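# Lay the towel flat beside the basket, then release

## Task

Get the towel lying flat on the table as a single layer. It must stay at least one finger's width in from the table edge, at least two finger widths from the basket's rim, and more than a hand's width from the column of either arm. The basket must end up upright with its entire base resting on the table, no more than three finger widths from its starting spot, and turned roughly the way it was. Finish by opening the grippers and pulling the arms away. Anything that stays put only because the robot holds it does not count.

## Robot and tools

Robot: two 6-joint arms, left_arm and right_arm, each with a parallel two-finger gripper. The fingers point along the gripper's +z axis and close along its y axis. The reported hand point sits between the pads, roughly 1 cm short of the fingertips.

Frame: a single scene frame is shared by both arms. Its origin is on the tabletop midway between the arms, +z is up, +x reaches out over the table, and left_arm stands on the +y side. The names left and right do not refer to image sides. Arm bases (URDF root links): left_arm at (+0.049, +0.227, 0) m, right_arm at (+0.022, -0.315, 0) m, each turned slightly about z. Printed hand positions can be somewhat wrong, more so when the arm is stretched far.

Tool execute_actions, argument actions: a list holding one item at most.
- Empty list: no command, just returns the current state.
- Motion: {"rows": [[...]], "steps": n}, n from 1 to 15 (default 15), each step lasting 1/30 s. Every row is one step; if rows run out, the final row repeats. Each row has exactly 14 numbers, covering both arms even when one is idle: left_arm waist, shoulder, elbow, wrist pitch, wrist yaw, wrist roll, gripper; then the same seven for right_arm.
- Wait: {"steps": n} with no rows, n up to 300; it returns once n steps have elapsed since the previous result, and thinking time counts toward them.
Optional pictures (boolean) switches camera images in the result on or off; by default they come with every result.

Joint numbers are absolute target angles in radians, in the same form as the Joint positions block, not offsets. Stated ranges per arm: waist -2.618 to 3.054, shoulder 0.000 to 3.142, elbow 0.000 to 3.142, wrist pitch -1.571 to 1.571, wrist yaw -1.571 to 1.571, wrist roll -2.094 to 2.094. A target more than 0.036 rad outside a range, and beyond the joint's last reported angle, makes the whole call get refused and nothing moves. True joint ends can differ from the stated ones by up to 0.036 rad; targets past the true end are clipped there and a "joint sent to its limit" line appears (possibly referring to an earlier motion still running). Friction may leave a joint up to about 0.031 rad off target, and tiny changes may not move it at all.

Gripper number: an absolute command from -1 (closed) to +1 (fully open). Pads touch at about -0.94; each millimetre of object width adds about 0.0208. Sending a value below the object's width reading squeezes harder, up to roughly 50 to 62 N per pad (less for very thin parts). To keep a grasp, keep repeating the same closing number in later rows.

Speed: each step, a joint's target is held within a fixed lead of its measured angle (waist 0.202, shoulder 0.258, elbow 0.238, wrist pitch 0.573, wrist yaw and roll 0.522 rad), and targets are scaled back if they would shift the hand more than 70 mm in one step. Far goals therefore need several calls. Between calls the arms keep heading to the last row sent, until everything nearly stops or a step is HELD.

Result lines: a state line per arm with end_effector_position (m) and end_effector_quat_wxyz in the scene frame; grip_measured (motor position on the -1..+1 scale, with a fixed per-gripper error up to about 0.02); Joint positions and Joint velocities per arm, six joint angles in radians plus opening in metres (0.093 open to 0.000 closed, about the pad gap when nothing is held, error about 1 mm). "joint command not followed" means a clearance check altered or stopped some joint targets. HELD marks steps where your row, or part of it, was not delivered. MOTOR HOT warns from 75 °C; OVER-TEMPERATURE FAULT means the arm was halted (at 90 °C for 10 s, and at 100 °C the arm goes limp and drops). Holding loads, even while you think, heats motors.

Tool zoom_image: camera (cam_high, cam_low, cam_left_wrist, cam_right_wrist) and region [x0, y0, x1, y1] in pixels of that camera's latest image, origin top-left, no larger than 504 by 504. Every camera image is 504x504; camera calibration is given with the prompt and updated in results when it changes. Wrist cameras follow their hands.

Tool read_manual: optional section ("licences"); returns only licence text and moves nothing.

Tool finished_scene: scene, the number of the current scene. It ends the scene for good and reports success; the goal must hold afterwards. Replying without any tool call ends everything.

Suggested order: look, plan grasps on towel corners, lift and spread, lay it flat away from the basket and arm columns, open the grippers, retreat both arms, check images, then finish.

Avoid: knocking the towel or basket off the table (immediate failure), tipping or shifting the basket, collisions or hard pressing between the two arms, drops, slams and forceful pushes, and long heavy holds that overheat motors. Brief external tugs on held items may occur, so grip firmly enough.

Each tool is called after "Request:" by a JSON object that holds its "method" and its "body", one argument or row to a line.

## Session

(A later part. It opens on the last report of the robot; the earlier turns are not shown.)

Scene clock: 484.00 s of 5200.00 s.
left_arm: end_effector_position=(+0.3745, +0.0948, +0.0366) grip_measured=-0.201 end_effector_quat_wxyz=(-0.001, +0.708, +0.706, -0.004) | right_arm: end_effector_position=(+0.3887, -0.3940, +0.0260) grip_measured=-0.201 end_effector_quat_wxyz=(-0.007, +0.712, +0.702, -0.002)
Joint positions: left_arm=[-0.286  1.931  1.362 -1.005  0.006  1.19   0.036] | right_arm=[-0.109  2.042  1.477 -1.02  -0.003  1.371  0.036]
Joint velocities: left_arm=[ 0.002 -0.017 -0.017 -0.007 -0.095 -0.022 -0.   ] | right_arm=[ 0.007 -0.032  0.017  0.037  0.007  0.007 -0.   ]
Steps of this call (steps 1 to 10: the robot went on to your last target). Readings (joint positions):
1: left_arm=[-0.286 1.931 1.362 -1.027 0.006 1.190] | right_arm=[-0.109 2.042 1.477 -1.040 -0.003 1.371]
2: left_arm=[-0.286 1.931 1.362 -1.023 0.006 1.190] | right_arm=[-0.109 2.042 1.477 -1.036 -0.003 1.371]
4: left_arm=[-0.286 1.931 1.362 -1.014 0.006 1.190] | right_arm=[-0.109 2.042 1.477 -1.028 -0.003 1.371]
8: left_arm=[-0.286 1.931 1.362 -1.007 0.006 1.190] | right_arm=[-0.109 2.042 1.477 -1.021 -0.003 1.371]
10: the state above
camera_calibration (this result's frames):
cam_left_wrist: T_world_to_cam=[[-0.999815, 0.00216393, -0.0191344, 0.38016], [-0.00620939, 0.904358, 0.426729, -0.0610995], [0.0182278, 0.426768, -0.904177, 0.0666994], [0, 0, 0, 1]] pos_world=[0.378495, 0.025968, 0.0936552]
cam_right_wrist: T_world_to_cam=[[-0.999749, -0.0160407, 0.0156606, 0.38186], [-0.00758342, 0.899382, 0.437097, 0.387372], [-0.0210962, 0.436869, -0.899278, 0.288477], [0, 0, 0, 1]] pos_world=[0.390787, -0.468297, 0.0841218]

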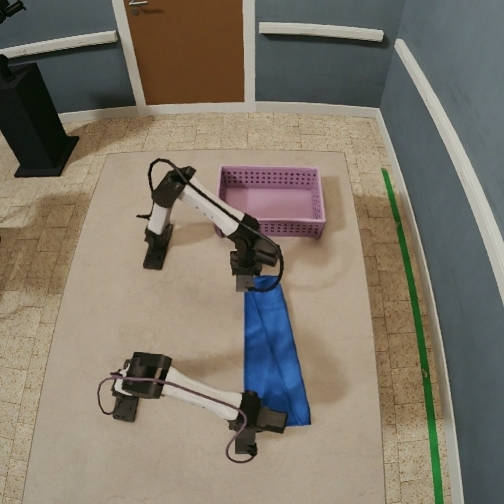

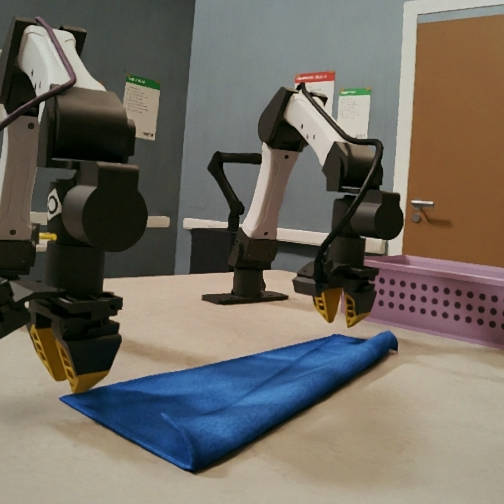

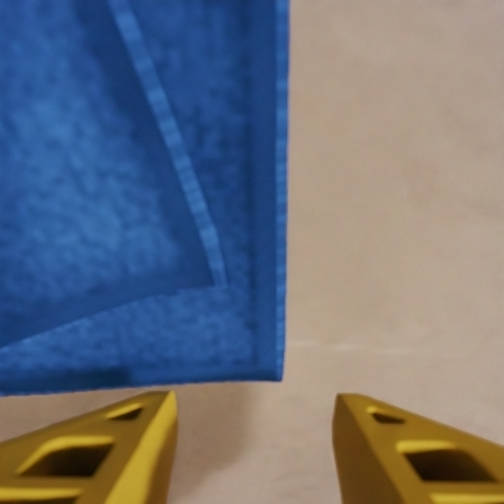

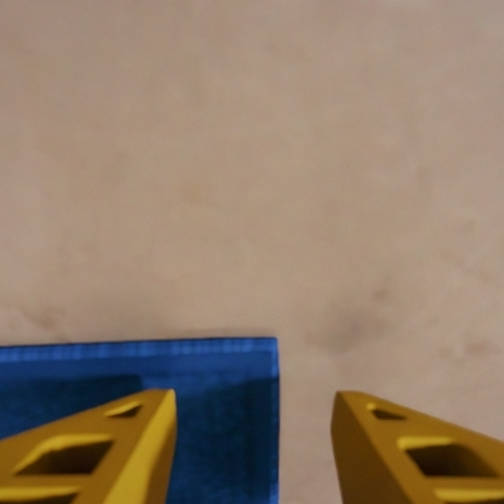

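Request:
{"method": "execute_actions", "body": {
  "actions": [
    {"rows": [[-0.288,1.941,1.34,-0.98,0,1.185,-0.2,-0.105,2.047,1.46,-0.995,0,1.365,-0.2],[-0.288,1.943,1.336,-0.97,0,1.185,-0.2,-0.105,2.048,1.456,-0.985,0,1.365,-0.2],[-0.288,1.946,1.331,-0.96,0,1.185,-0.2,-0.105,2.05,1.451,-0.975,0,1.365,-0.2],[-0.288,1.949,1.326,-0.95,0,1.185,-0.2,-0.105,2.052,1.446,-0.965,0,1.365,-0.2],[-0.288,1.952,1.321,-0.94,0,1.185,-0.2,-0.105,2.054,1.441,-0.955,0,1.365,-0.2],[-0.288,1.955,1.316,-0.93,0,1.185,-0.2,-0.105,2.056,1.436,-0.945,0,1.365,-0.2],[-0.288,1.958,1.311,-0.92,0,1.185,-0.2,-0.105,2.058,1.431,-0.936,0,1.365,-0.2],[-0.288,1.961,1.306,-0.91,0,1.185,-0.2,-0.105,2.06,1.426,-0.928,0,1.365,-0.2],[-0.288,1.964,1.301,-0.91,0,1.185,-0.2,-0.105,2.062,1.421,-0.928,0,1.365,-0.2],[-0.288,1.966,1.296,-0.91,0,1.185,-0.2,-0.105,2.064,1.415,-0.928,0,1.365,-0.2],[-0.288,1.968,1.29,-0.91,0,1.185,-0.2,-0.105,2.066,1.409,-0.928,0,1.365,-0.2]], "steps": 15}
  ],
  "pictures": false
}}

Request:
{"method": "execute_actions", "body": {
  "actions": [
    {"steps": 10}
  ]
}}

Scene clock: 495.77 s of 5200.00 s.
left_arm: end_effector_position=(+0.3766, +0.0939, +0.0206) grip_measured=-0.201 end_effector_quat_wxyz=(+0.006, +0.708, +0.706, -0.001) | right_arm: end_effector_position=(+0.3907, -0.3944, +0.0142) grip_measured=-0.201 end_effector_quat_wxyz=(+0.003, +0.712, +0.703, +0.004)
Joint positions: left_arm=[-0.286  1.948  1.318 -0.93   0.006  1.19   0.036] | right_arm=[-0.109  2.045  1.433 -0.95  -0.003  1.37   0.036]
Joint velocities: left_arm=[ 0.007  0.037 -0.037  0.037 -0.022 -0.037 -0.   ] | right_arm=[-0.007 -0.007 -0.012  0.007  0.037 -0.081 -0.   ]
Steps of this call (steps 1 to 30: the robot went on to your last target; steps 31 to 120: nothing new was sent; then 7.27 s passed at rest; steps 121 to 135: all 15 steps of this action). Readings (joint positions):
121: left_arm=[-0.286 1.931 1.362 -1.001 0.006 1.190] | right_arm=[-0.109 2.042 1.477 -1.017 -0.003 1.371]
122: left_arm=[-0.286 1.931 1.362 -0.999 0.006 1.190] | right_arm=[-0.109 2.042 1.477 -1.015 -0.003 1.371]
124: left_arm=[-0.286 1.931 1.362 -0.989 0.006 1.190] | right_arm=[-0.109 2.042 1.477 -1.005 -0.003 1.371]
128: left_arm=[-0.286 1.931 1.349 -0.954 0.006 1.190] | right_arm=[-0.109 2.042 1.460 -0.972 -0.003 1.371]
135: the state above

Scene clock: 496.10 s of 5200.00 s.
left_arm: end_effector_position=(+0.3775, +0.0935, +0.0196) grip_measured=-0.201 end_effector_quat_wxyz=(+0.008, +0.708, +0.706, -0.000) | right_arm: end_effector_position=(+0.3907, -0.3944, +0.0142) grip_measured=-0.201 end_effector_quat_wxyz=(+0.003, +0.712, +0.703, +0.004)
Joint positions: left_arm=[-0.286  1.95   1.317 -0.923  0.006  1.19   0.036] | right_arm=[-0.109  2.045  1.433 -0.95  -0.003  1.37   0.036]
Joint velocities: left_arm=[-0.012  0.002  0.002 -0.022 -0.022 -0.022  0.001] | right_arm=[ 0.002 -0.002  0.002 -0.081 -0.007 -0.037 -0.   ]
Steps of this call (steps 1 to 10: the robot went on to your last target). Readings (joint positions):
1: left_arm=[-0.286 1.950 1.317 -0.929 0.006 1.190] | right_arm=[-0.109 2.045 1.433 -0.950 -0.003 1.370]
2: left_arm=[-0.286 1.950 1.317 -0.929 0.006 1.190] | right_arm=[-0.109 2.045 1.433 -0.950 -0.003 1.370]
4: left_arm=[-0.286 1.950 1.317 -0.927 0.006 1.190] | right_arm=[-0.109 2.045 1.433 -0.950 -0.003 1.370]
8: left_arm=[-0.286 1.950 1.317 -0.924 0.006 1.190] | right_arm=[-0.109 2.045 1.433 -0.950 -0.003 1.370]
10: the state above
camera_calibration (this result's frames):
cam_left_wrist: T_world_to_cam=[[-0.999358, 0.00198001, -0.0357728, 0.383095], [-0.0132547, 0.907196, 0.420499, -0.0502209], [0.0332855, 0.420703, -0.906588, 0.0468075], [0, 0, 0, 1]] pos_world=[0.380626, 0.0251096, 0.0772573]
cam_right_wrist: T_world_to_cam=[[-0.999848, -0.0163992, -0.00588433, 0.384259], [-0.0173307, 0.901416, 0.432607, 0.397583], [-0.00179016, 0.432643, -0.901564, 0.268984], [0, 0, 0, 1]] pos_world=[0.391573, -0.46846, 0.0727698]

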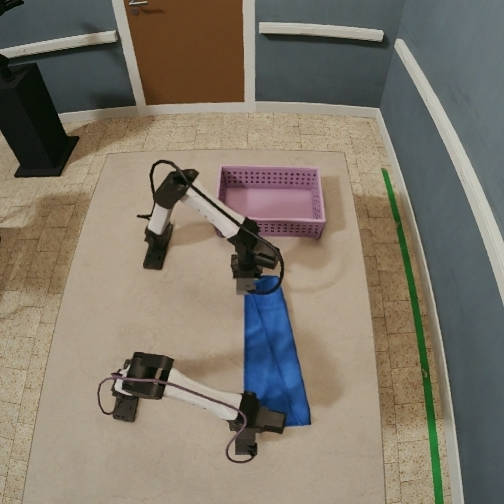

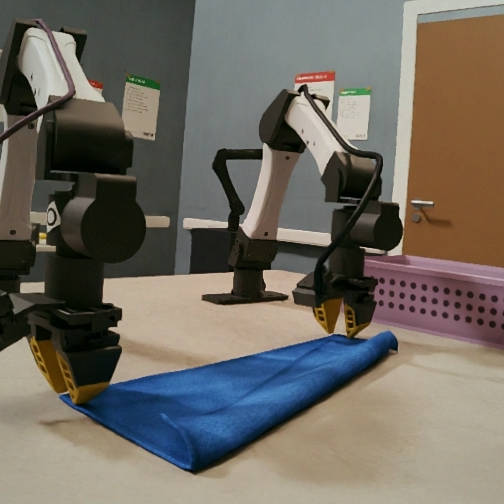

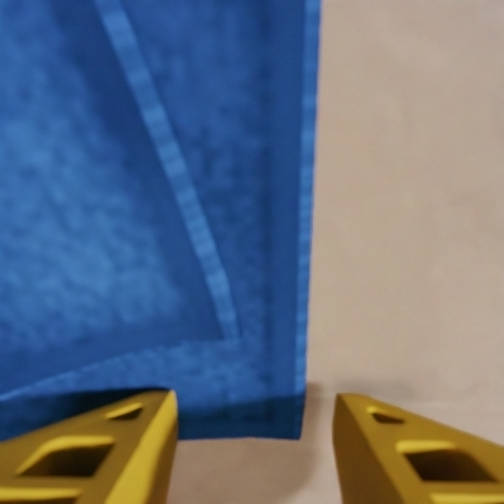

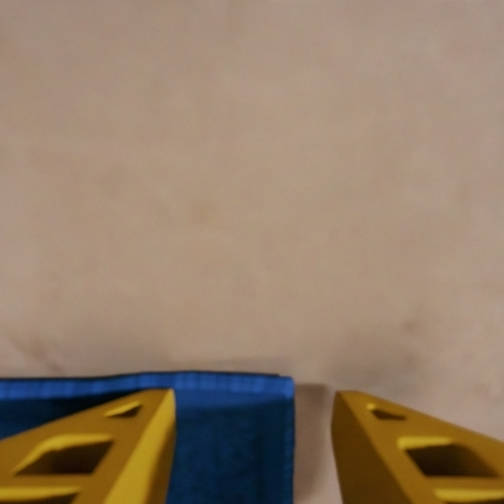

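Request:
{"method": "execute_actions", "body": {
  "actions": [
    {"rows": [[-0.288,1.974,1.29,-0.92,0,1.185,-0.2,-0.105,2.07,1.409,-0.94,0,1.365,-0.2],[-0.288,1.98,1.29,-0.92,0,1.185,-0.2,-0.105,2.075,1.409,-0.94,0,1.365,-0.2],[-0.288,1.986,1.29,-0.92,0,1.185,-0.2,-0.105,2.08,1.409,-0.94,0,1.365,-0.2],[-0.288,1.992,1.29,-0.92,0,1.185,-0.2,-0.105,2.085,1.409,-0.94,0,1.365,-0.2],[-0.288,1.992,1.29,-0.92,0,1.185,-0.2,-0.105,2.085,1.409,-0.94,0,1.365,-0.2],[-0.288,1.992,1.29,-0.92,0,1.185,-0.2,-0.105,2.085,1.409,-0.94,0,1.365,-0.2],[-0.288,1.992,1.29,-0.92,0,1.185,-0.2,-0.105,2.085,1.409,-0.94,0,1.365,-0.2],[-0.288,1.992,1.29,-0.92,0,1.185,-0.24,-0.105,2.085,1.409,-0.94,0,1.365,-0.24],[-0.288,1.992,1.29,-0.92,0,1.185,-0.28,-0.105,2.085,1.409,-0.94,0,1.365,-0.28],[-0.288,1.992,1.29,-0.92,0,1.185,-0.32,-0.105,2.085,1.409,-0.94,0,1.365,-0.32],[-0.288,1.992,1.29,-0.92,0,1.185,-0.36,-0.105,2.085,1.409,-0.94,0,1.365,-0.36],[-0.288,1.992,1.29,-0.92,0,1.185,-0.4,-0.105,2.085,1.409,-0.94,0,1.365,-0.4],[-0.288,1.992,1.29,-0.92,0,1.185,-0.44,-0.105,2.085,1.409,-0.94,0,1.365,-0.44],[-0.288,1.992,1.29,-0.92,0,1.185,-0.48,-0.105,2.085,1.409,-0.94,0,1.365,-0.48],[-0.288,1.992,1.29,-0.92,0,1.185,-0.52,-0.105,2.085,1.409,-0.94,0,1.365,-0.52]], "steps": 15}
  ],
  "pictures": false
}}

Request:
{"method": "execute_actions", "body": {
  "actions": [
    {"rows": [[-0.288,1.992,1.29,-0.92,0,1.185,-0.56,-0.105,2.085,1.409,-0.94,0,1.365,-0.56],[-0.288,1.992,1.29,-0.92,0,1.185,-0.6,-0.105,2.085,1.409,-0.94,0,1.365,-0.6],[-0.288,1.992,1.29,-0.92,0,1.185,-0.64,-0.105,2.085,1.409,-0.94,0,1.365,-0.64],[-0.288,1.992,1.29,-0.92,0,1.185,-0.68,-0.105,2.085,1.409,-0.94,0,1.365,-0.68],[-0.288,1.992,1.29,-0.92,0,1.185,-0.72,-0.105,2.085,1.409,-0.94,0,1.365,-0.72],[-0.288,1.992,1.29,-0.92,0,1.185,-0.76,-0.105,2.085,1.409,-0.94,0,1.365,-0.76],[-0.288,1.992,1.29,-0.92,0,1.185,-0.8,-0.105,2.085,1.409,-0.94,0,1.365,-0.8],[-0.288,1.992,1.29,-0.92,0,1.185,-0.84,-0.105,2.085,1.409,-0.94,0,1.365,-0.84],[-0.288,1.992,1.29,-0.92,0,1.185,-0.88,-0.105,2.085,1.409,-0.94,0,1.365,-0.88],[-0.288,1.992,1.29,-0.92,0,1.185,-0.92,-0.105,2.085,1.409,-0.94,0,1.365,-0.92],[-0.288,1.992,1.29,-0.92,0,1.185,-0.96,-0.105,2.085,1.409,-0.94,0,1.365,-0.96],[-0.288,1.992,1.29,-0.92,0,1.185,-1,-0.105,2.085,1.409,-0.94,0,1.365,-1]], "steps": 15}
  ]
}}

Scene clock: 506.43 s of 5200.00 s.
left_arm: end_effector_position=(+0.3810, +0.0936, +0.0164) grip_measured=-0.501 end_effector_quat_wxyz=(+0.009, +0.708, +0.707, +0.005) | right_arm: end_effector_position=(+0.3954, -0.3948, +0.0135) grip_measured=-0.501 end_effector_quat_wxyz=(+0.009, +0.712, +0.702, +0.010)
Joint positions: left_arm=[-0.286  1.96   1.317 -0.906 -0.002  1.189  0.021] | right_arm=[-0.109  2.047  1.433 -0.93  -0.007  1.37   0.021]
Joint velocities: left_arm=[ 0.012 -0.012 -0.012 -0.007 -0.051  0.007 -0.033] | right_arm=[ 0.002  0.007 -0.012  0.066  0.037 -0.037 -0.034]
Steps of this call (steps 1 to 15: the robot went on to your last target; steps 16 to 110: nothing new was sent; then 6.17 s passed at rest; steps 111 to 125: all 15 steps of this action). Readings (joint positions):
111: left_arm=[-0.286 1.950 1.317 -0.922 0.006 1.190] | right_arm=[-0.109 2.045 1.433 -0.950 -0.003 1.370]
112: left_arm=[-0.286 1.950 1.317 -0.922 0.006 1.190] | right_arm=[-0.109 2.045 1.433 -0.950 -0.003 1.370]
114: left_arm=[-0.286 1.954 1.317 -0.922 0.006 1.190] | right_arm=[-0.109 2.045 1.433 -0.950 -0.003 1.370]
118: left_arm=[-0.286 1.960 1.317 -0.920 0.005 1.190] | right_arm=[-0.109 2.047 1.433 -0.950 -0.003 1.370]
125: the state above

Scene clock: 506.93 s of 5200.00 s.
left_arm: end_effector_position=(+0.3830, +0.0931, +0.0164) grip_measured=-0.979 end_effector_quat_wxyz=(+0.013, +0.708, +0.706, +0.007) | right_arm: end_effector_position=(+0.3970, -0.3951, +0.0136) grip_measured=-0.975 end_effector_quat_wxyz=(+0.012, +0.711, +0.703, +0.012)
Joint positions: left_arm=[-0.286  1.96   1.317 -0.898 -0.003  1.189  0.   ] | right_arm=[-0.109  2.047  1.433 -0.923 -0.007  1.37   0.   ]
Joint velocities: left_arm=[ 0.017  0.007 -0.002 -0.037  0.066  0.022  0.   ] | right_arm=[-0.012  0.012  0.017  0.007  0.022 -0.007  0.   ]
Steps of this call (steps 1 to 15: all 15 steps of this action). Readings (joint positions):
1: left_arm=[-0.286 1.960 1.317 -0.904 -0.002 1.189] | right_arm=[-0.109 2.047 1.433 -0.928 -0.007 1.370]
2: left_arm=[-0.286 1.960 1.317 -0.903 -0.003 1.189] | right_arm=[-0.109 2.047 1.433 -0.926 -0.007 1.370]
4: left_arm=[-0.286 1.960 1.317 -0.901 -0.003 1.189] | right_arm=[-0.109 2.047 1.433 -0.925 -0.007 1.370]
8: left_arm=[-0.286 1.960 1.317 -0.900 -0.003 1.189] | right_arm=[-0.109 2.047 1.433 -0.923 -0.007 1.370]
15: the state above
camera_calibration (this result's frames):
cam_left_wrist: T_world_to_cam=[[-0.99855, 0.00152529, -0.0538156, 0.388475], [-0.0214078, 0.905924, 0.422899, -0.045171], [0.0493979, 0.423438, -0.904577, 0.0374571], [0, 0, 0, 1]] pos_world=[0.385094, 0.0244682, 0.0738917]
cam_right_wrist: T_world_to_cam=[[-0.999377, -0.0168891, -0.0309786, 0.390545], [-0.0286014, 0.901907, 0.430981, 0.403269], [0.0206609, 0.431599, -0.901829, 0.259336], [0, 0, 0, 1]] pos_world=[0.396478, -0.469044, 0.072174]

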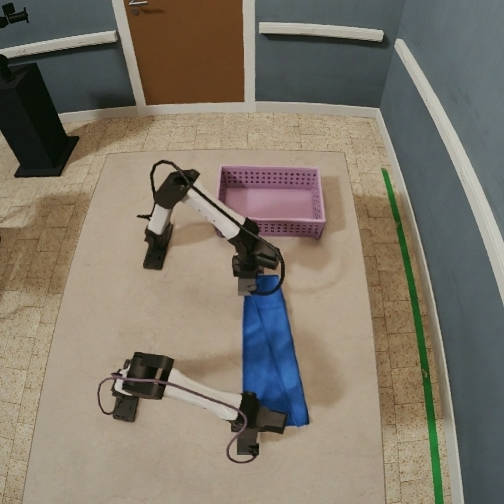

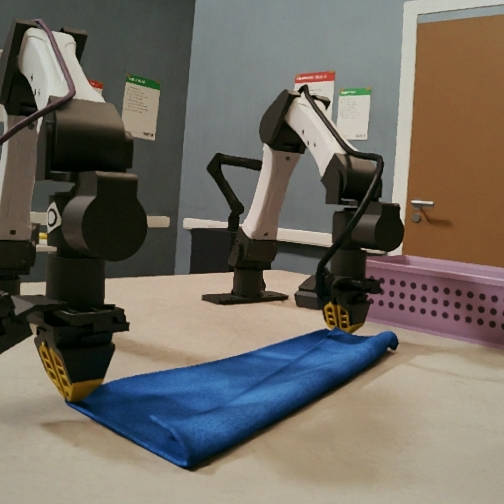

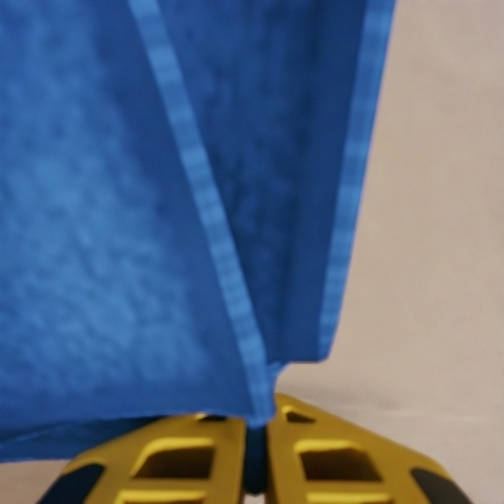

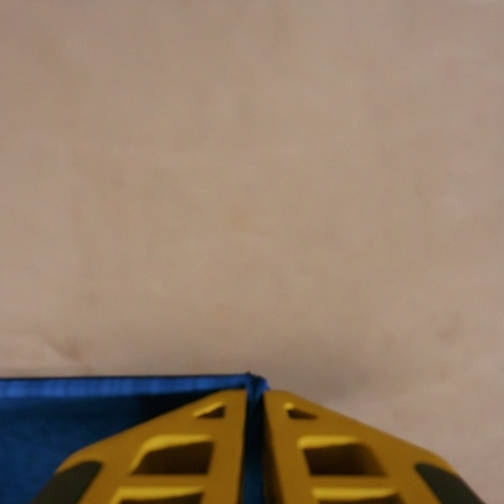

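Request:
{"method": "execute_actions", "body": {
  "actions": [
    {"rows": [[-0.287,1.96,1.325,-0.925,0,1.185,-1,-0.105,2.05,1.44,-0.945,0,1.365,-1],[-0.287,1.948,1.345,-0.935,0,1.186,-1,-0.104,2.037,1.46,-0.955,0,1.366,-1],[-0.286,1.943,1.358,-0.943,0,1.186,-1,-0.103,2.032,1.47,-0.963,0,1.366,-1],[-0.285,1.94,1.367,-0.951,0,1.187,-1,-0.102,2.029,1.479,-0.971,0,1.367,-1],[-0.284,1.938,1.377,-0.959,0,1.187,-1,-0.101,2.026,1.488,-0.979,0,1.367,-1],[-0.284,1.936,1.386,-0.967,0,1.188,-1,-0.101,2.023,1.496,-0.987,0,1.368,-1],[-0.283,1.933,1.395,-0.975,0,1.188,-1,-0.1,2.021,1.505,-0.995,0,1.368,-1],[-0.282,1.931,1.405,-0.983,0,1.189,-1,-0.099,2.018,1.513,-1.003,0,1.369,-1],[-0.282,1.928,1.414,-0.99,0,1.189,-1,-0.098,2.015,1.522,-1.01,0,1.369,-1],[-0.281,1.926,1.423,-0.998,0,1.19,-1,-0.098,2.012,1.53,-1.018,0,1.37,-1],[-0.28,1.924,1.433,-1.006,0,1.19,-1,-0.097,2.01,1.539,-1.026,0,1.37,-1],[-0.28,1.921,1.442,-1.014,0,1.191,-1,-0.096,2.007,1.547,-1.034,0,1.371,-1],[-0.279,1.919,1.451,-1.022,0,1.191,-1,-0.095,2.004,1.556,-1.042,0,1.371,-1],[-0.278,1.916,1.461,-1.03,0,1.192,-1,-0.095,2.001,1.564,-1.05,0,1.372,-1],[-0.277,1.914,1.47,-1.037,0,1.192,-1,-0.094,1.998,1.573,-1.057,0,1.372,-1]], "steps": 15}
  ],
  "pictures": false
}}

Request:
{"method": "execute_actions", "body": {
  "actions": [
    {"rows": [[-0.277,1.912,1.479,-1.045,0,1.193,-1,-0.093,1.996,1.581,-1.065,0,1.373,-1],[-0.276,1.909,1.489,-1.053,0,1.193,-1,-0.093,1.993,1.59,-1.073,0,1.373,-1],[-0.275,1.907,1.498,-1.061,0,1.194,-1,-0.092,1.99,1.598,-1.081,0,1.374,-1],[-0.275,1.904,1.507,-1.069,0,1.194,-1,-0.091,1.987,1.607,-1.089,0,1.374,-1],[-0.274,1.902,1.517,-1.077,0,1.195,-1,-0.09,1.985,1.615,-1.097,0,1.375,-1],[-0.273,1.9,1.526,-1.084,0,1.195,-1,-0.09,1.982,1.624,-1.104,0,1.375,-1],[-0.273,1.897,1.535,-1.092,0,1.196,-1,-0.089,1.979,1.632,-1.112,0,1.376,-1],[-0.272,1.895,1.545,-1.1,0,1.196,-1,-0.088,1.976,1.641,-1.12,0,1.376,-1],[-0.271,1.892,1.554,-1.108,0,1.197,-1,-0.087,1.974,1.649,-1.128,0,1.377,-1],[-0.27,1.89,1.563,-1.116,0,1.197,-1,-0.087,1.971,1.658,-1.136,0,1.377,-1],[-0.27,1.888,1.573,-1.124,0,1.198,-1,-0.086,1.968,1.666,-1.144,0,1.378,-1],[-0.269,1.885,1.582,-1.131,0,1.198,-1,-0.085,1.965,1.675,-1.151,0,1.378,-1],[-0.268,1.883,1.591,-1.139,0,1.199,-1,-0.084,1.963,1.683,-1.159,0,1.379,-1],[-0.268,1.88,1.601,-1.147,0,1.199,-1,-0.084,1.96,1.692,-1.167,0,1.379,-1],[-0.267,1.878,1.61,-1.155,0,1.2,-1,-0.083,1.957,1.7,-1.175,0,1.38,-1]], "steps": 15}
  ]
}}

Scene clock: 548.53 s of 5200.00 s.
left_arm: end_effector_position=(+0.3961, +0.0871, +0.0491) grip_measured=-0.980 end_effector_quat_wxyz=(+0.029, +0.707, +0.706, +0.012) | right_arm: end_effector_position=(+0.4053, -0.3955, +0.0385) grip_measured=-0.975 end_effector_quat_wxyz=(+0.015, +0.710, +0.704, +0.014)
Joint positions: left_arm=[-0.286  1.941  1.426 -0.992  0.001  1.189  0.   ] | right_arm=[-0.106  2.04   1.526 -1.016 -0.007  1.37   0.   ]
Joint velocities: left_arm=[ 0.002 -0.12   0.276 -0.315  0.066  0.037  0.   ] | right_arm=[ 0.027 -0.12   0.222 -0.212 -0.095  0.037  0.   ]
Steps of this call (steps 1 to 15: the robot went on to your last target; steps 16 to 110: nothing new was sent; then 37.43 s passed at rest; steps 111 to 125: all 15 steps of this action). Readings (joint positions):
111: left_arm=[-0.286 1.960 1.317 -0.898 -0.003 1.189] | right_arm=[-0.109 2.047 1.433 -0.923 -0.007 1.370]
112: left_arm=[-0.286 1.960 1.319 -0.900 -0.003 1.189] | right_arm=[-0.109 2.047 1.433 -0.923 -0.007 1.370]
114: left_arm=[-0.286 1.960 1.330 -0.910 -0.000 1.189] | right_arm=[-0.109 2.047 1.441 -0.932 -0.007 1.370]
118: left_arm=[-0.286 1.960 1.361 -0.940 0.001 1.189] | right_arm=[-0.109 2.047 1.467 -0.963 -0.007 1.370]
125: the state above

Scene clock: 549.03 s of 5200.00 s.
left_arm: end_effector_position=(+0.4104, +0.0842, +0.0974) grip_measured=-0.980 end_effector_quat_wxyz=(+0.058, +0.705, +0.706, +0.025) | right_arm: end_effector_position=(+0.4178, -0.3931, +0.0884) grip_measured=-0.975 end_effector_quat_wxyz=(+0.040, +0.706, +0.706, +0.031)
Joint positions: left_arm=[-0.279  1.906  1.566 -1.106  0.001  1.193  0.   ] | right_arm=[-0.094  1.993  1.655 -1.131 -0.007  1.373  0.   ]
Joint velocities: left_arm=[ 0.017 -0.071  0.281 -0.242  0.022  0.037  0.   ] | right_arm=[ 0.032 -0.071  0.227 -0.168 -0.037  0.066  0.   ]
Steps of this call (steps 1 to 15: all 15 steps of this action). Readings (joint positions):
1: left_arm=[-0.286 1.938 1.436 -0.999 0.001 1.189] | right_arm=[-0.105 2.036 1.534 -1.024 -0.007 1.370]
2: left_arm=[-0.286 1.935 1.446 -1.006 0.001 1.189] | right_arm=[-0.104 2.031 1.543 -1.032 -0.007 1.370]
4: left_arm=[-0.286 1.929 1.465 -1.020 0.001 1.189] | right_arm=[-0.102 2.023 1.561 -1.047 -0.007 1.370]
8: left_arm=[-0.286 1.921 1.502 -1.051 0.001 1.190] | right_arm=[-0.099 2.010 1.597 -1.076 -0.007 1.370]
15: the state above
camera_calibration (this result's frames):
cam_left_wrist: T_world_to_cam=[[-0.989955, -0.005397, -0.141279, 0.425817], [-0.059791, 0.921496, 0.383758, -0.0525459], [0.128117, 0.38835, -0.912562, 0.0845479], [0, 0, 0, 1]] pos_world=[0.407566, 0.0178847, 0.157479]
cam_right_wrist: T_world_to_cam=[[-0.994777, -0.0307099, -0.0973446, 0.412105], [-0.0686399, 0.907105, 0.41527, 0.389985], [0.0755489, 0.419783, -0.904475, 0.298211], [0, 0, 0, 1]] pos_world=[0.414192, -0.466286, 0.147891]

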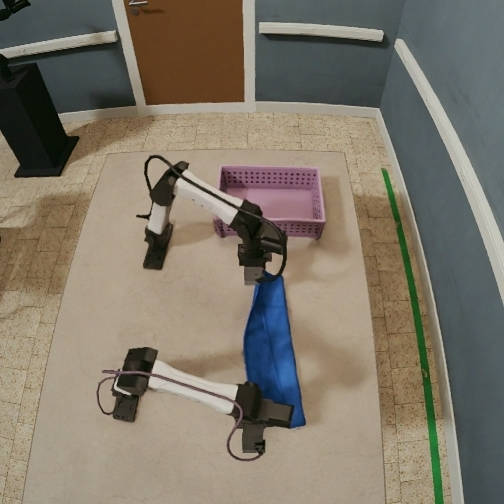

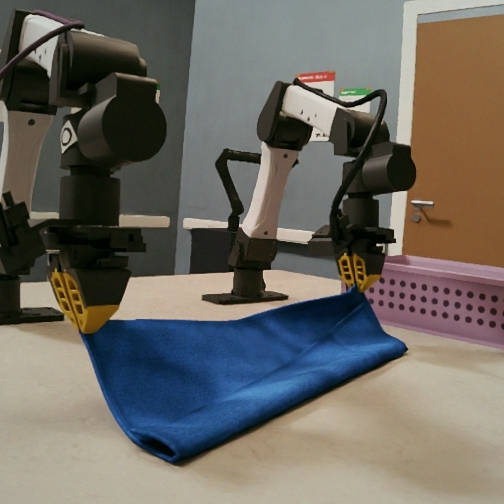

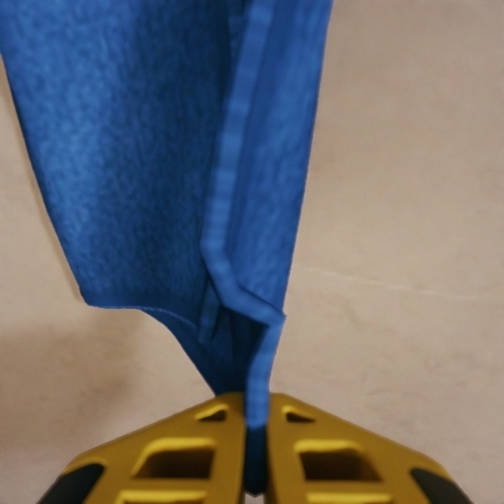

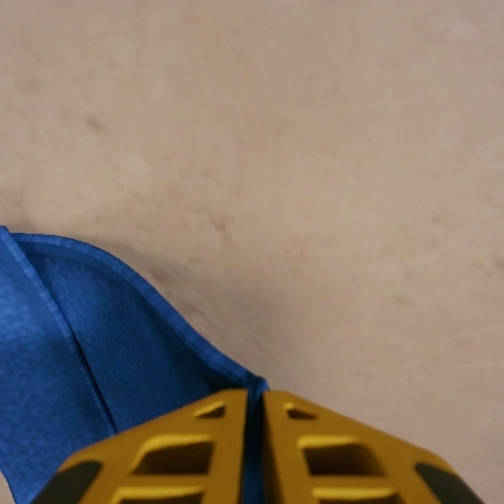

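Request:
{"method": "execute_actions", "body": {
  "actions": [
    {"rows": [[-0.264,1.877,1.62,-1.155,0,1.202,-1,-0.083,1.956,1.71,-1.175,0,1.381,-1],[-0.262,1.876,1.63,-1.155,0,1.203,-1,-0.082,1.955,1.72,-1.175,0,1.381,-1],[-0.26,1.875,1.64,-1.155,0,1.205,-1,-0.081,1.954,1.73,-1.175,0,1.382,-1],[-0.258,1.874,1.65,-1.156,0,1.207,-1,-0.08,1.953,1.74,-1.175,0,1.383,-1],[-0.256,1.873,1.66,-1.156,0,1.208,-1,-0.08,1.952,1.75,-1.175,0,1.383,-1],[-0.254,1.871,1.67,-1.156,0,1.21,-1,-0.079,1.951,1.76,-1.175,0,1.384,-1],[-0.252,1.87,1.68,-1.156,0,1.212,-1,-0.078,1.95,1.77,-1.175,0,1.385,-1],[-0.25,1.869,1.69,-1.156,0,1.213,-1,-0.077,1.949,1.78,-1.175,0,1.385,-1],[-0.248,1.868,1.7,-1.156,0,1.215,-1,-0.076,1.948,1.79,-1.175,0,1.386,-1],[-0.246,1.867,1.71,-1.157,0,1.217,-1,-0.076,1.947,1.8,-1.175,0,1.387,-1],[-0.244,1.866,1.72,-1.157,0,1.218,-1,-0.075,1.946,1.81,-1.175,0,1.387,-1],[-0.242,1.865,1.73,-1.157,0,1.22,-1,-0.074,1.945,1.82,-1.175,0,1.388,-1],[-0.24,1.864,1.74,-1.157,0,1.222,-1,-0.073,1.944,1.83,-1.175,0,1.389,-1],[-0.238,1.863,1.75,-1.157,0,1.223,-1,-0.072,1.943,1.84,-1.175,0,1.389,-1],[-0.236,1.861,1.76,-1.157,0,1.225,-1,-0.072,1.942,1.85,-1.175,0,1.39,-1]], "steps": 15}
  ]
}}

Request:
{"method": "execute_actions", "body": {
  "actions": [
    {"rows": [[-0.234,1.86,1.77,-1.158,0,1.227,-1,-0.071,1.941,1.861,-1.175,0,1.391,-1],[-0.232,1.859,1.78,-1.158,0,1.228,-1,-0.07,1.94,1.871,-1.175,0,1.391,-1],[-0.23,1.858,1.79,-1.158,0,1.23,-1,-0.069,1.939,1.882,-1.175,0,1.392,-1],[-0.228,1.857,1.8,-1.158,0,1.232,-1,-0.068,1.938,1.892,-1.175,0,1.393,-1],[-0.226,1.856,1.81,-1.158,0,1.233,-1,-0.068,1.937,1.903,-1.175,0,1.393,-1],[-0.224,1.855,1.82,-1.158,0,1.235,-1,-0.067,1.936,1.913,-1.175,0,1.394,-1],[-0.222,1.854,1.83,-1.159,0,1.237,-1,-0.066,1.935,1.924,-1.175,0,1.395,-1],[-0.22,1.853,1.84,-1.159,0,1.238,-1,-0.065,1.934,1.934,-1.175,0,1.395,-1],[-0.218,1.852,1.85,-1.159,0,1.24,-1,-0.064,1.933,1.945,-1.175,0,1.396,-1],[-0.216,1.851,1.86,-1.159,0,1.242,-1,-0.064,1.932,1.955,-1.175,0,1.397,-1],[-0.214,1.849,1.87,-1.159,0,1.243,-1,-0.063,1.931,1.966,-1.175,0,1.397,-1],[-0.213,1.848,1.88,-1.159,0,1.245,-1,-0.062,1.93,1.976,-1.175,0,1.398,-1],[-0.211,1.847,1.89,-1.16,0,1.247,-1,-0.061,1.929,1.987,-1.175,0,1.399,-1],[-0.21,1.846,1.9,-1.16,0,1.248,-1,-0.061,1.928,1.997,-1.175,0,1.399,-1],[-0.208,1.845,1.91,-1.16,0,1.25,-1,-0.06,1.927,2.007,-1.175,0,1.4,-1]], "steps": 15}
  ],
  "pictures": false
}}

Request:
{"method": "execute_actions", "body": {
  "actions": [
    {"steps": 12}
  ]
}}

Scene clock: 559.77 s of 5200.00 s.
left_arm: end_effector_position=(+0.4392, +0.0855, +0.1440) grip_measured=-0.980 end_effector_quat_wxyz=(+0.111, +0.698, +0.705, +0.051) | right_arm: end_effector_position=(+0.4446, -0.3932, +0.1344) grip_measured=-0.975 end_effector_quat_wxyz=(+0.089, +0.701, +0.704, +0.065)
Joint positions: left_arm=[-0.25   1.894  1.715 -1.146  0.001  1.213  0.   ] | right_arm=[-0.082  1.981  1.802 -1.171 -0.007  1.382  0.   ]
Joint velocities: left_arm=[ 0.051  0.007  0.276  0.066 -0.007  0.066  0.   ] | right_arm=[ 0.022 -0.007  0.247 -0.066 -0.051  0.095  0.   ]
Steps of this call (steps 1 to 30: the robot went on to your last target; steps 31 to 120: nothing new was sent; then 6.23 s passed at rest; steps 121 to 135: all 15 steps of this action). Readings (joint positions):
121: left_arm=[-0.277 1.894 1.585 -1.139 0.001 1.195] | right_arm=[-0.092 1.981 1.671 -1.164 -0.007 1.374]
122: left_arm=[-0.277 1.894 1.587 -1.141 0.001 1.196] | right_arm=[-0.092 1.981 1.674 -1.166 -0.007 1.375]
124: left_arm=[-0.274 1.894 1.600 -1.144 0.001 1.198] | right_arm=[-0.092 1.981 1.687 -1.170 -0.007 1.376]
128: left_arm=[-0.265 1.894 1.645 -1.145 0.001 1.202] | right_arm=[-0.091 1.981 1.732 -1.171 -0.007 1.377]
135: the state above
camera_calibration (this result's frames):
cam_left_wrist: T_world_to_cam=[[-0.967563, -0.0215697, -0.251706, 0.468332], [-0.1087, 0.934946, 0.337727, -0.0429709], [0.228047, 0.354133, -0.906964, 0.0811048], [0, 0, 0, 1]] pos_world=[0.429974, 0.0215553, 0.205954]
cam_right_wrist: T_world_to_cam=[[-0.976547, -0.0367275, -0.212148, 0.448219], [-0.118067, 0.915328, 0.385014, 0.402034], [0.180044, 0.401032, -0.898197, 0.283093], [0, 0, 0, 1]] pos_world=[0.434204, -0.46506, 0.194573]

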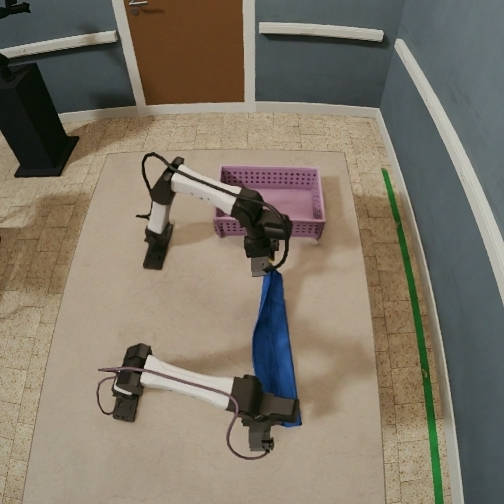

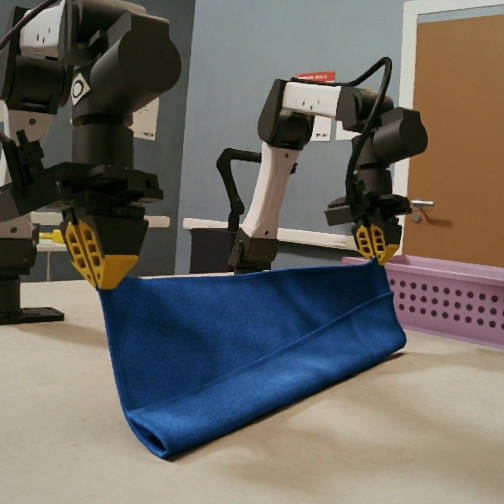

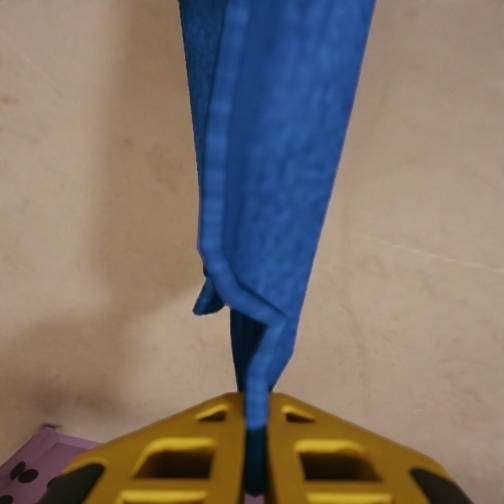

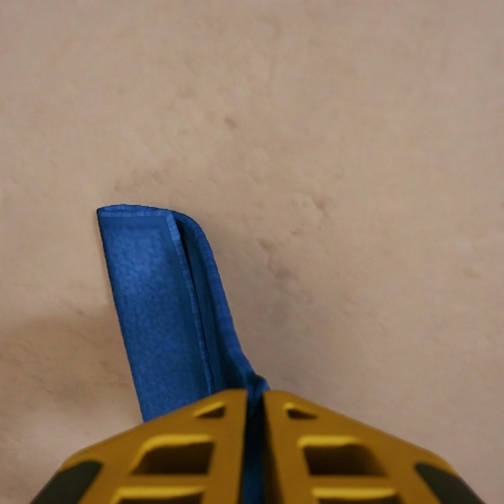

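Scene clock: 560.27 s of 5200.00 s.
left_arm: end_effector_position=(+0.4688, +0.0886, +0.2030) grip_measured=-0.980 end_effector_quat_wxyz=(+0.186, +0.687, +0.697, +0.092) | right_arm: end_effector_position=(+0.4738, -0.3936, +0.1950) grip_measured=-0.975 end_effector_quat_wxyz=(+0.161, +0.691, +0.695, +0.116)
Joint positions: left_arm=[-0.221  1.87   1.865 -1.148  0.001  1.238  0.   ] | right_arm=[-0.071  1.958  1.96  -1.173 -0.007  1.392  0.   ]
Joint velocities: left_arm=[ 0.027 -0.022  0.261 -0.066 -0.066  0.081  0.   ] | right_arm=[ 0.042 -0.032  0.271 -0.022  0.037  0.066  0.   ]
Steps of this call (steps 1 to 15: all 15 steps of this action). Readings (joint positions):
1: left_arm=[-0.248 1.893 1.724 -1.146 0.001 1.215] | right_arm=[-0.081 1.981 1.812 -1.171 -0.007 1.382]
2: left_arm=[-0.247 1.891 1.733 -1.146 0.001 1.216] | right_arm=[-0.080 1.981 1.822 -1.171 -0.007 1.383]
4: left_arm=[-0.242 1.886 1.753 -1.146 0.001 1.220] | right_arm=[-0.079 1.980 1.843 -1.171 -0.007 1.384]
8: left_arm=[-0.234 1.877 1.796 -1.147 0.001 1.226] | right_arm=[-0.076 1.970 1.884 -1.172 -0.007 1.387]
15: the state above

Scene clock: 560.67 s of 5200.00 s.
left_arm: end_effector_position=(+0.4712, +0.0894, +0.2127) grip_measured=-0.980 end_effector_quat_wxyz=(+0.197, +0.686, +0.694, +0.098) | right_arm: end_effector_position=(+0.4761, -0.3933, +0.2042) grip_measured=-0.975 end_effector_quat_wxyz=(+0.171, +0.690, +0.693, +0.124)
Joint positions: left_arm=[-0.218  1.862  1.883 -1.148  0.001  1.244  0.   ] | right_arm=[-0.069  1.951  1.978 -1.173 -0.007  1.395  0.   ]
Joint velocities: left_arm=[-0.012 -0.007 -0.012 -0.037 -0.022  0.007  0.   ] | right_arm=[-0.017 -0.012  0.012 -0.037  0.007 -0.022  0.   ]
Steps of this call (steps 1 to 12: the robot went on to your last target). Readings (joint positions):
1: left_arm=[-0.220 1.869 1.873 -1.148 0.001 1.239] | right_arm=[-0.070 1.957 1.968 -1.173 -0.007 1.392]
2: left_arm=[-0.219 1.867 1.878 -1.148 0.001 1.240] | right_arm=[-0.070 1.955 1.973 -1.173 -0.007 1.393]
4: left_arm=[-0.218 1.863 1.883 -1.148 0.001 1.241] | right_arm=[-0.069 1.952 1.977 -1.173 -0.007 1.394]
8: left_arm=[-0.218 1.862 1.883 -1.148 0.001 1.243] | right_arm=[-0.069 1.951 1.978 -1.173 -0.007 1.394]
12: the state above
camera_calibration (this result's frames):
cam_left_wrist: T_world_to_cam=[[-0.902217, -0.0435594, -0.429078, 0.525567], [-0.169297, 0.950801, 0.259454, -0.0225243], [0.396666, 0.306726, -0.865203, 0.0505995], [0, 0, 0, 1]] pos_world=[0.450291, 0.0287894, 0.275132]
cam_right_wrist: T_world_to_cam=[[-0.91448, -0.0469365, -0.401899, 0.498974], [-0.189896, 0.926857, 0.323845, 0.430278], [0.357303, 0.372469, -0.856505, 0.236051], [0, 0, 0, 1]] pos_world=[0.453668, -0.463308, 0.263372]

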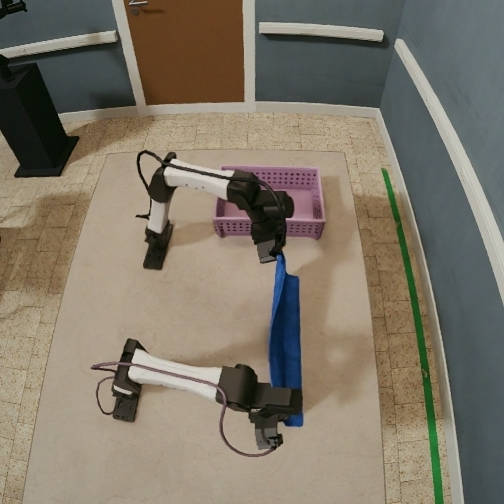

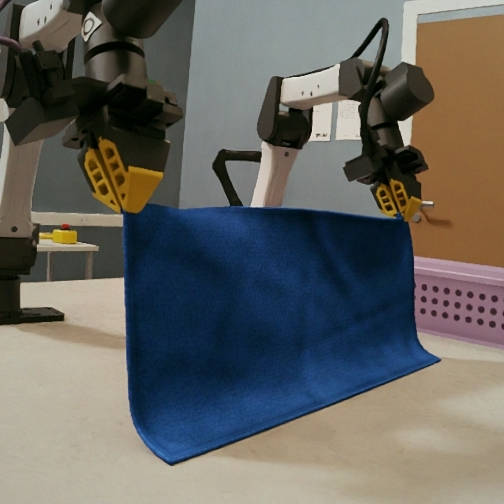

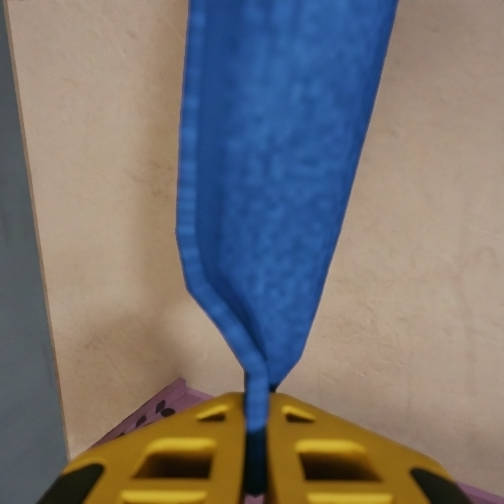

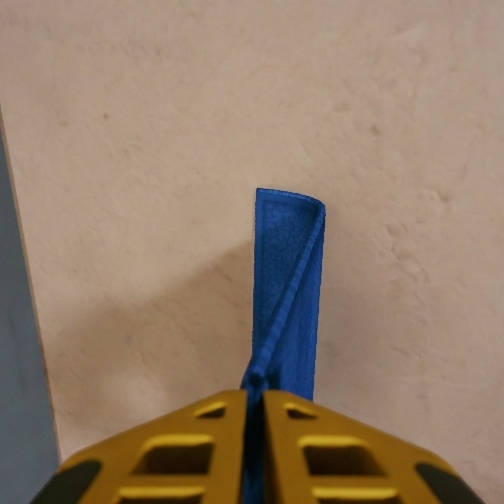

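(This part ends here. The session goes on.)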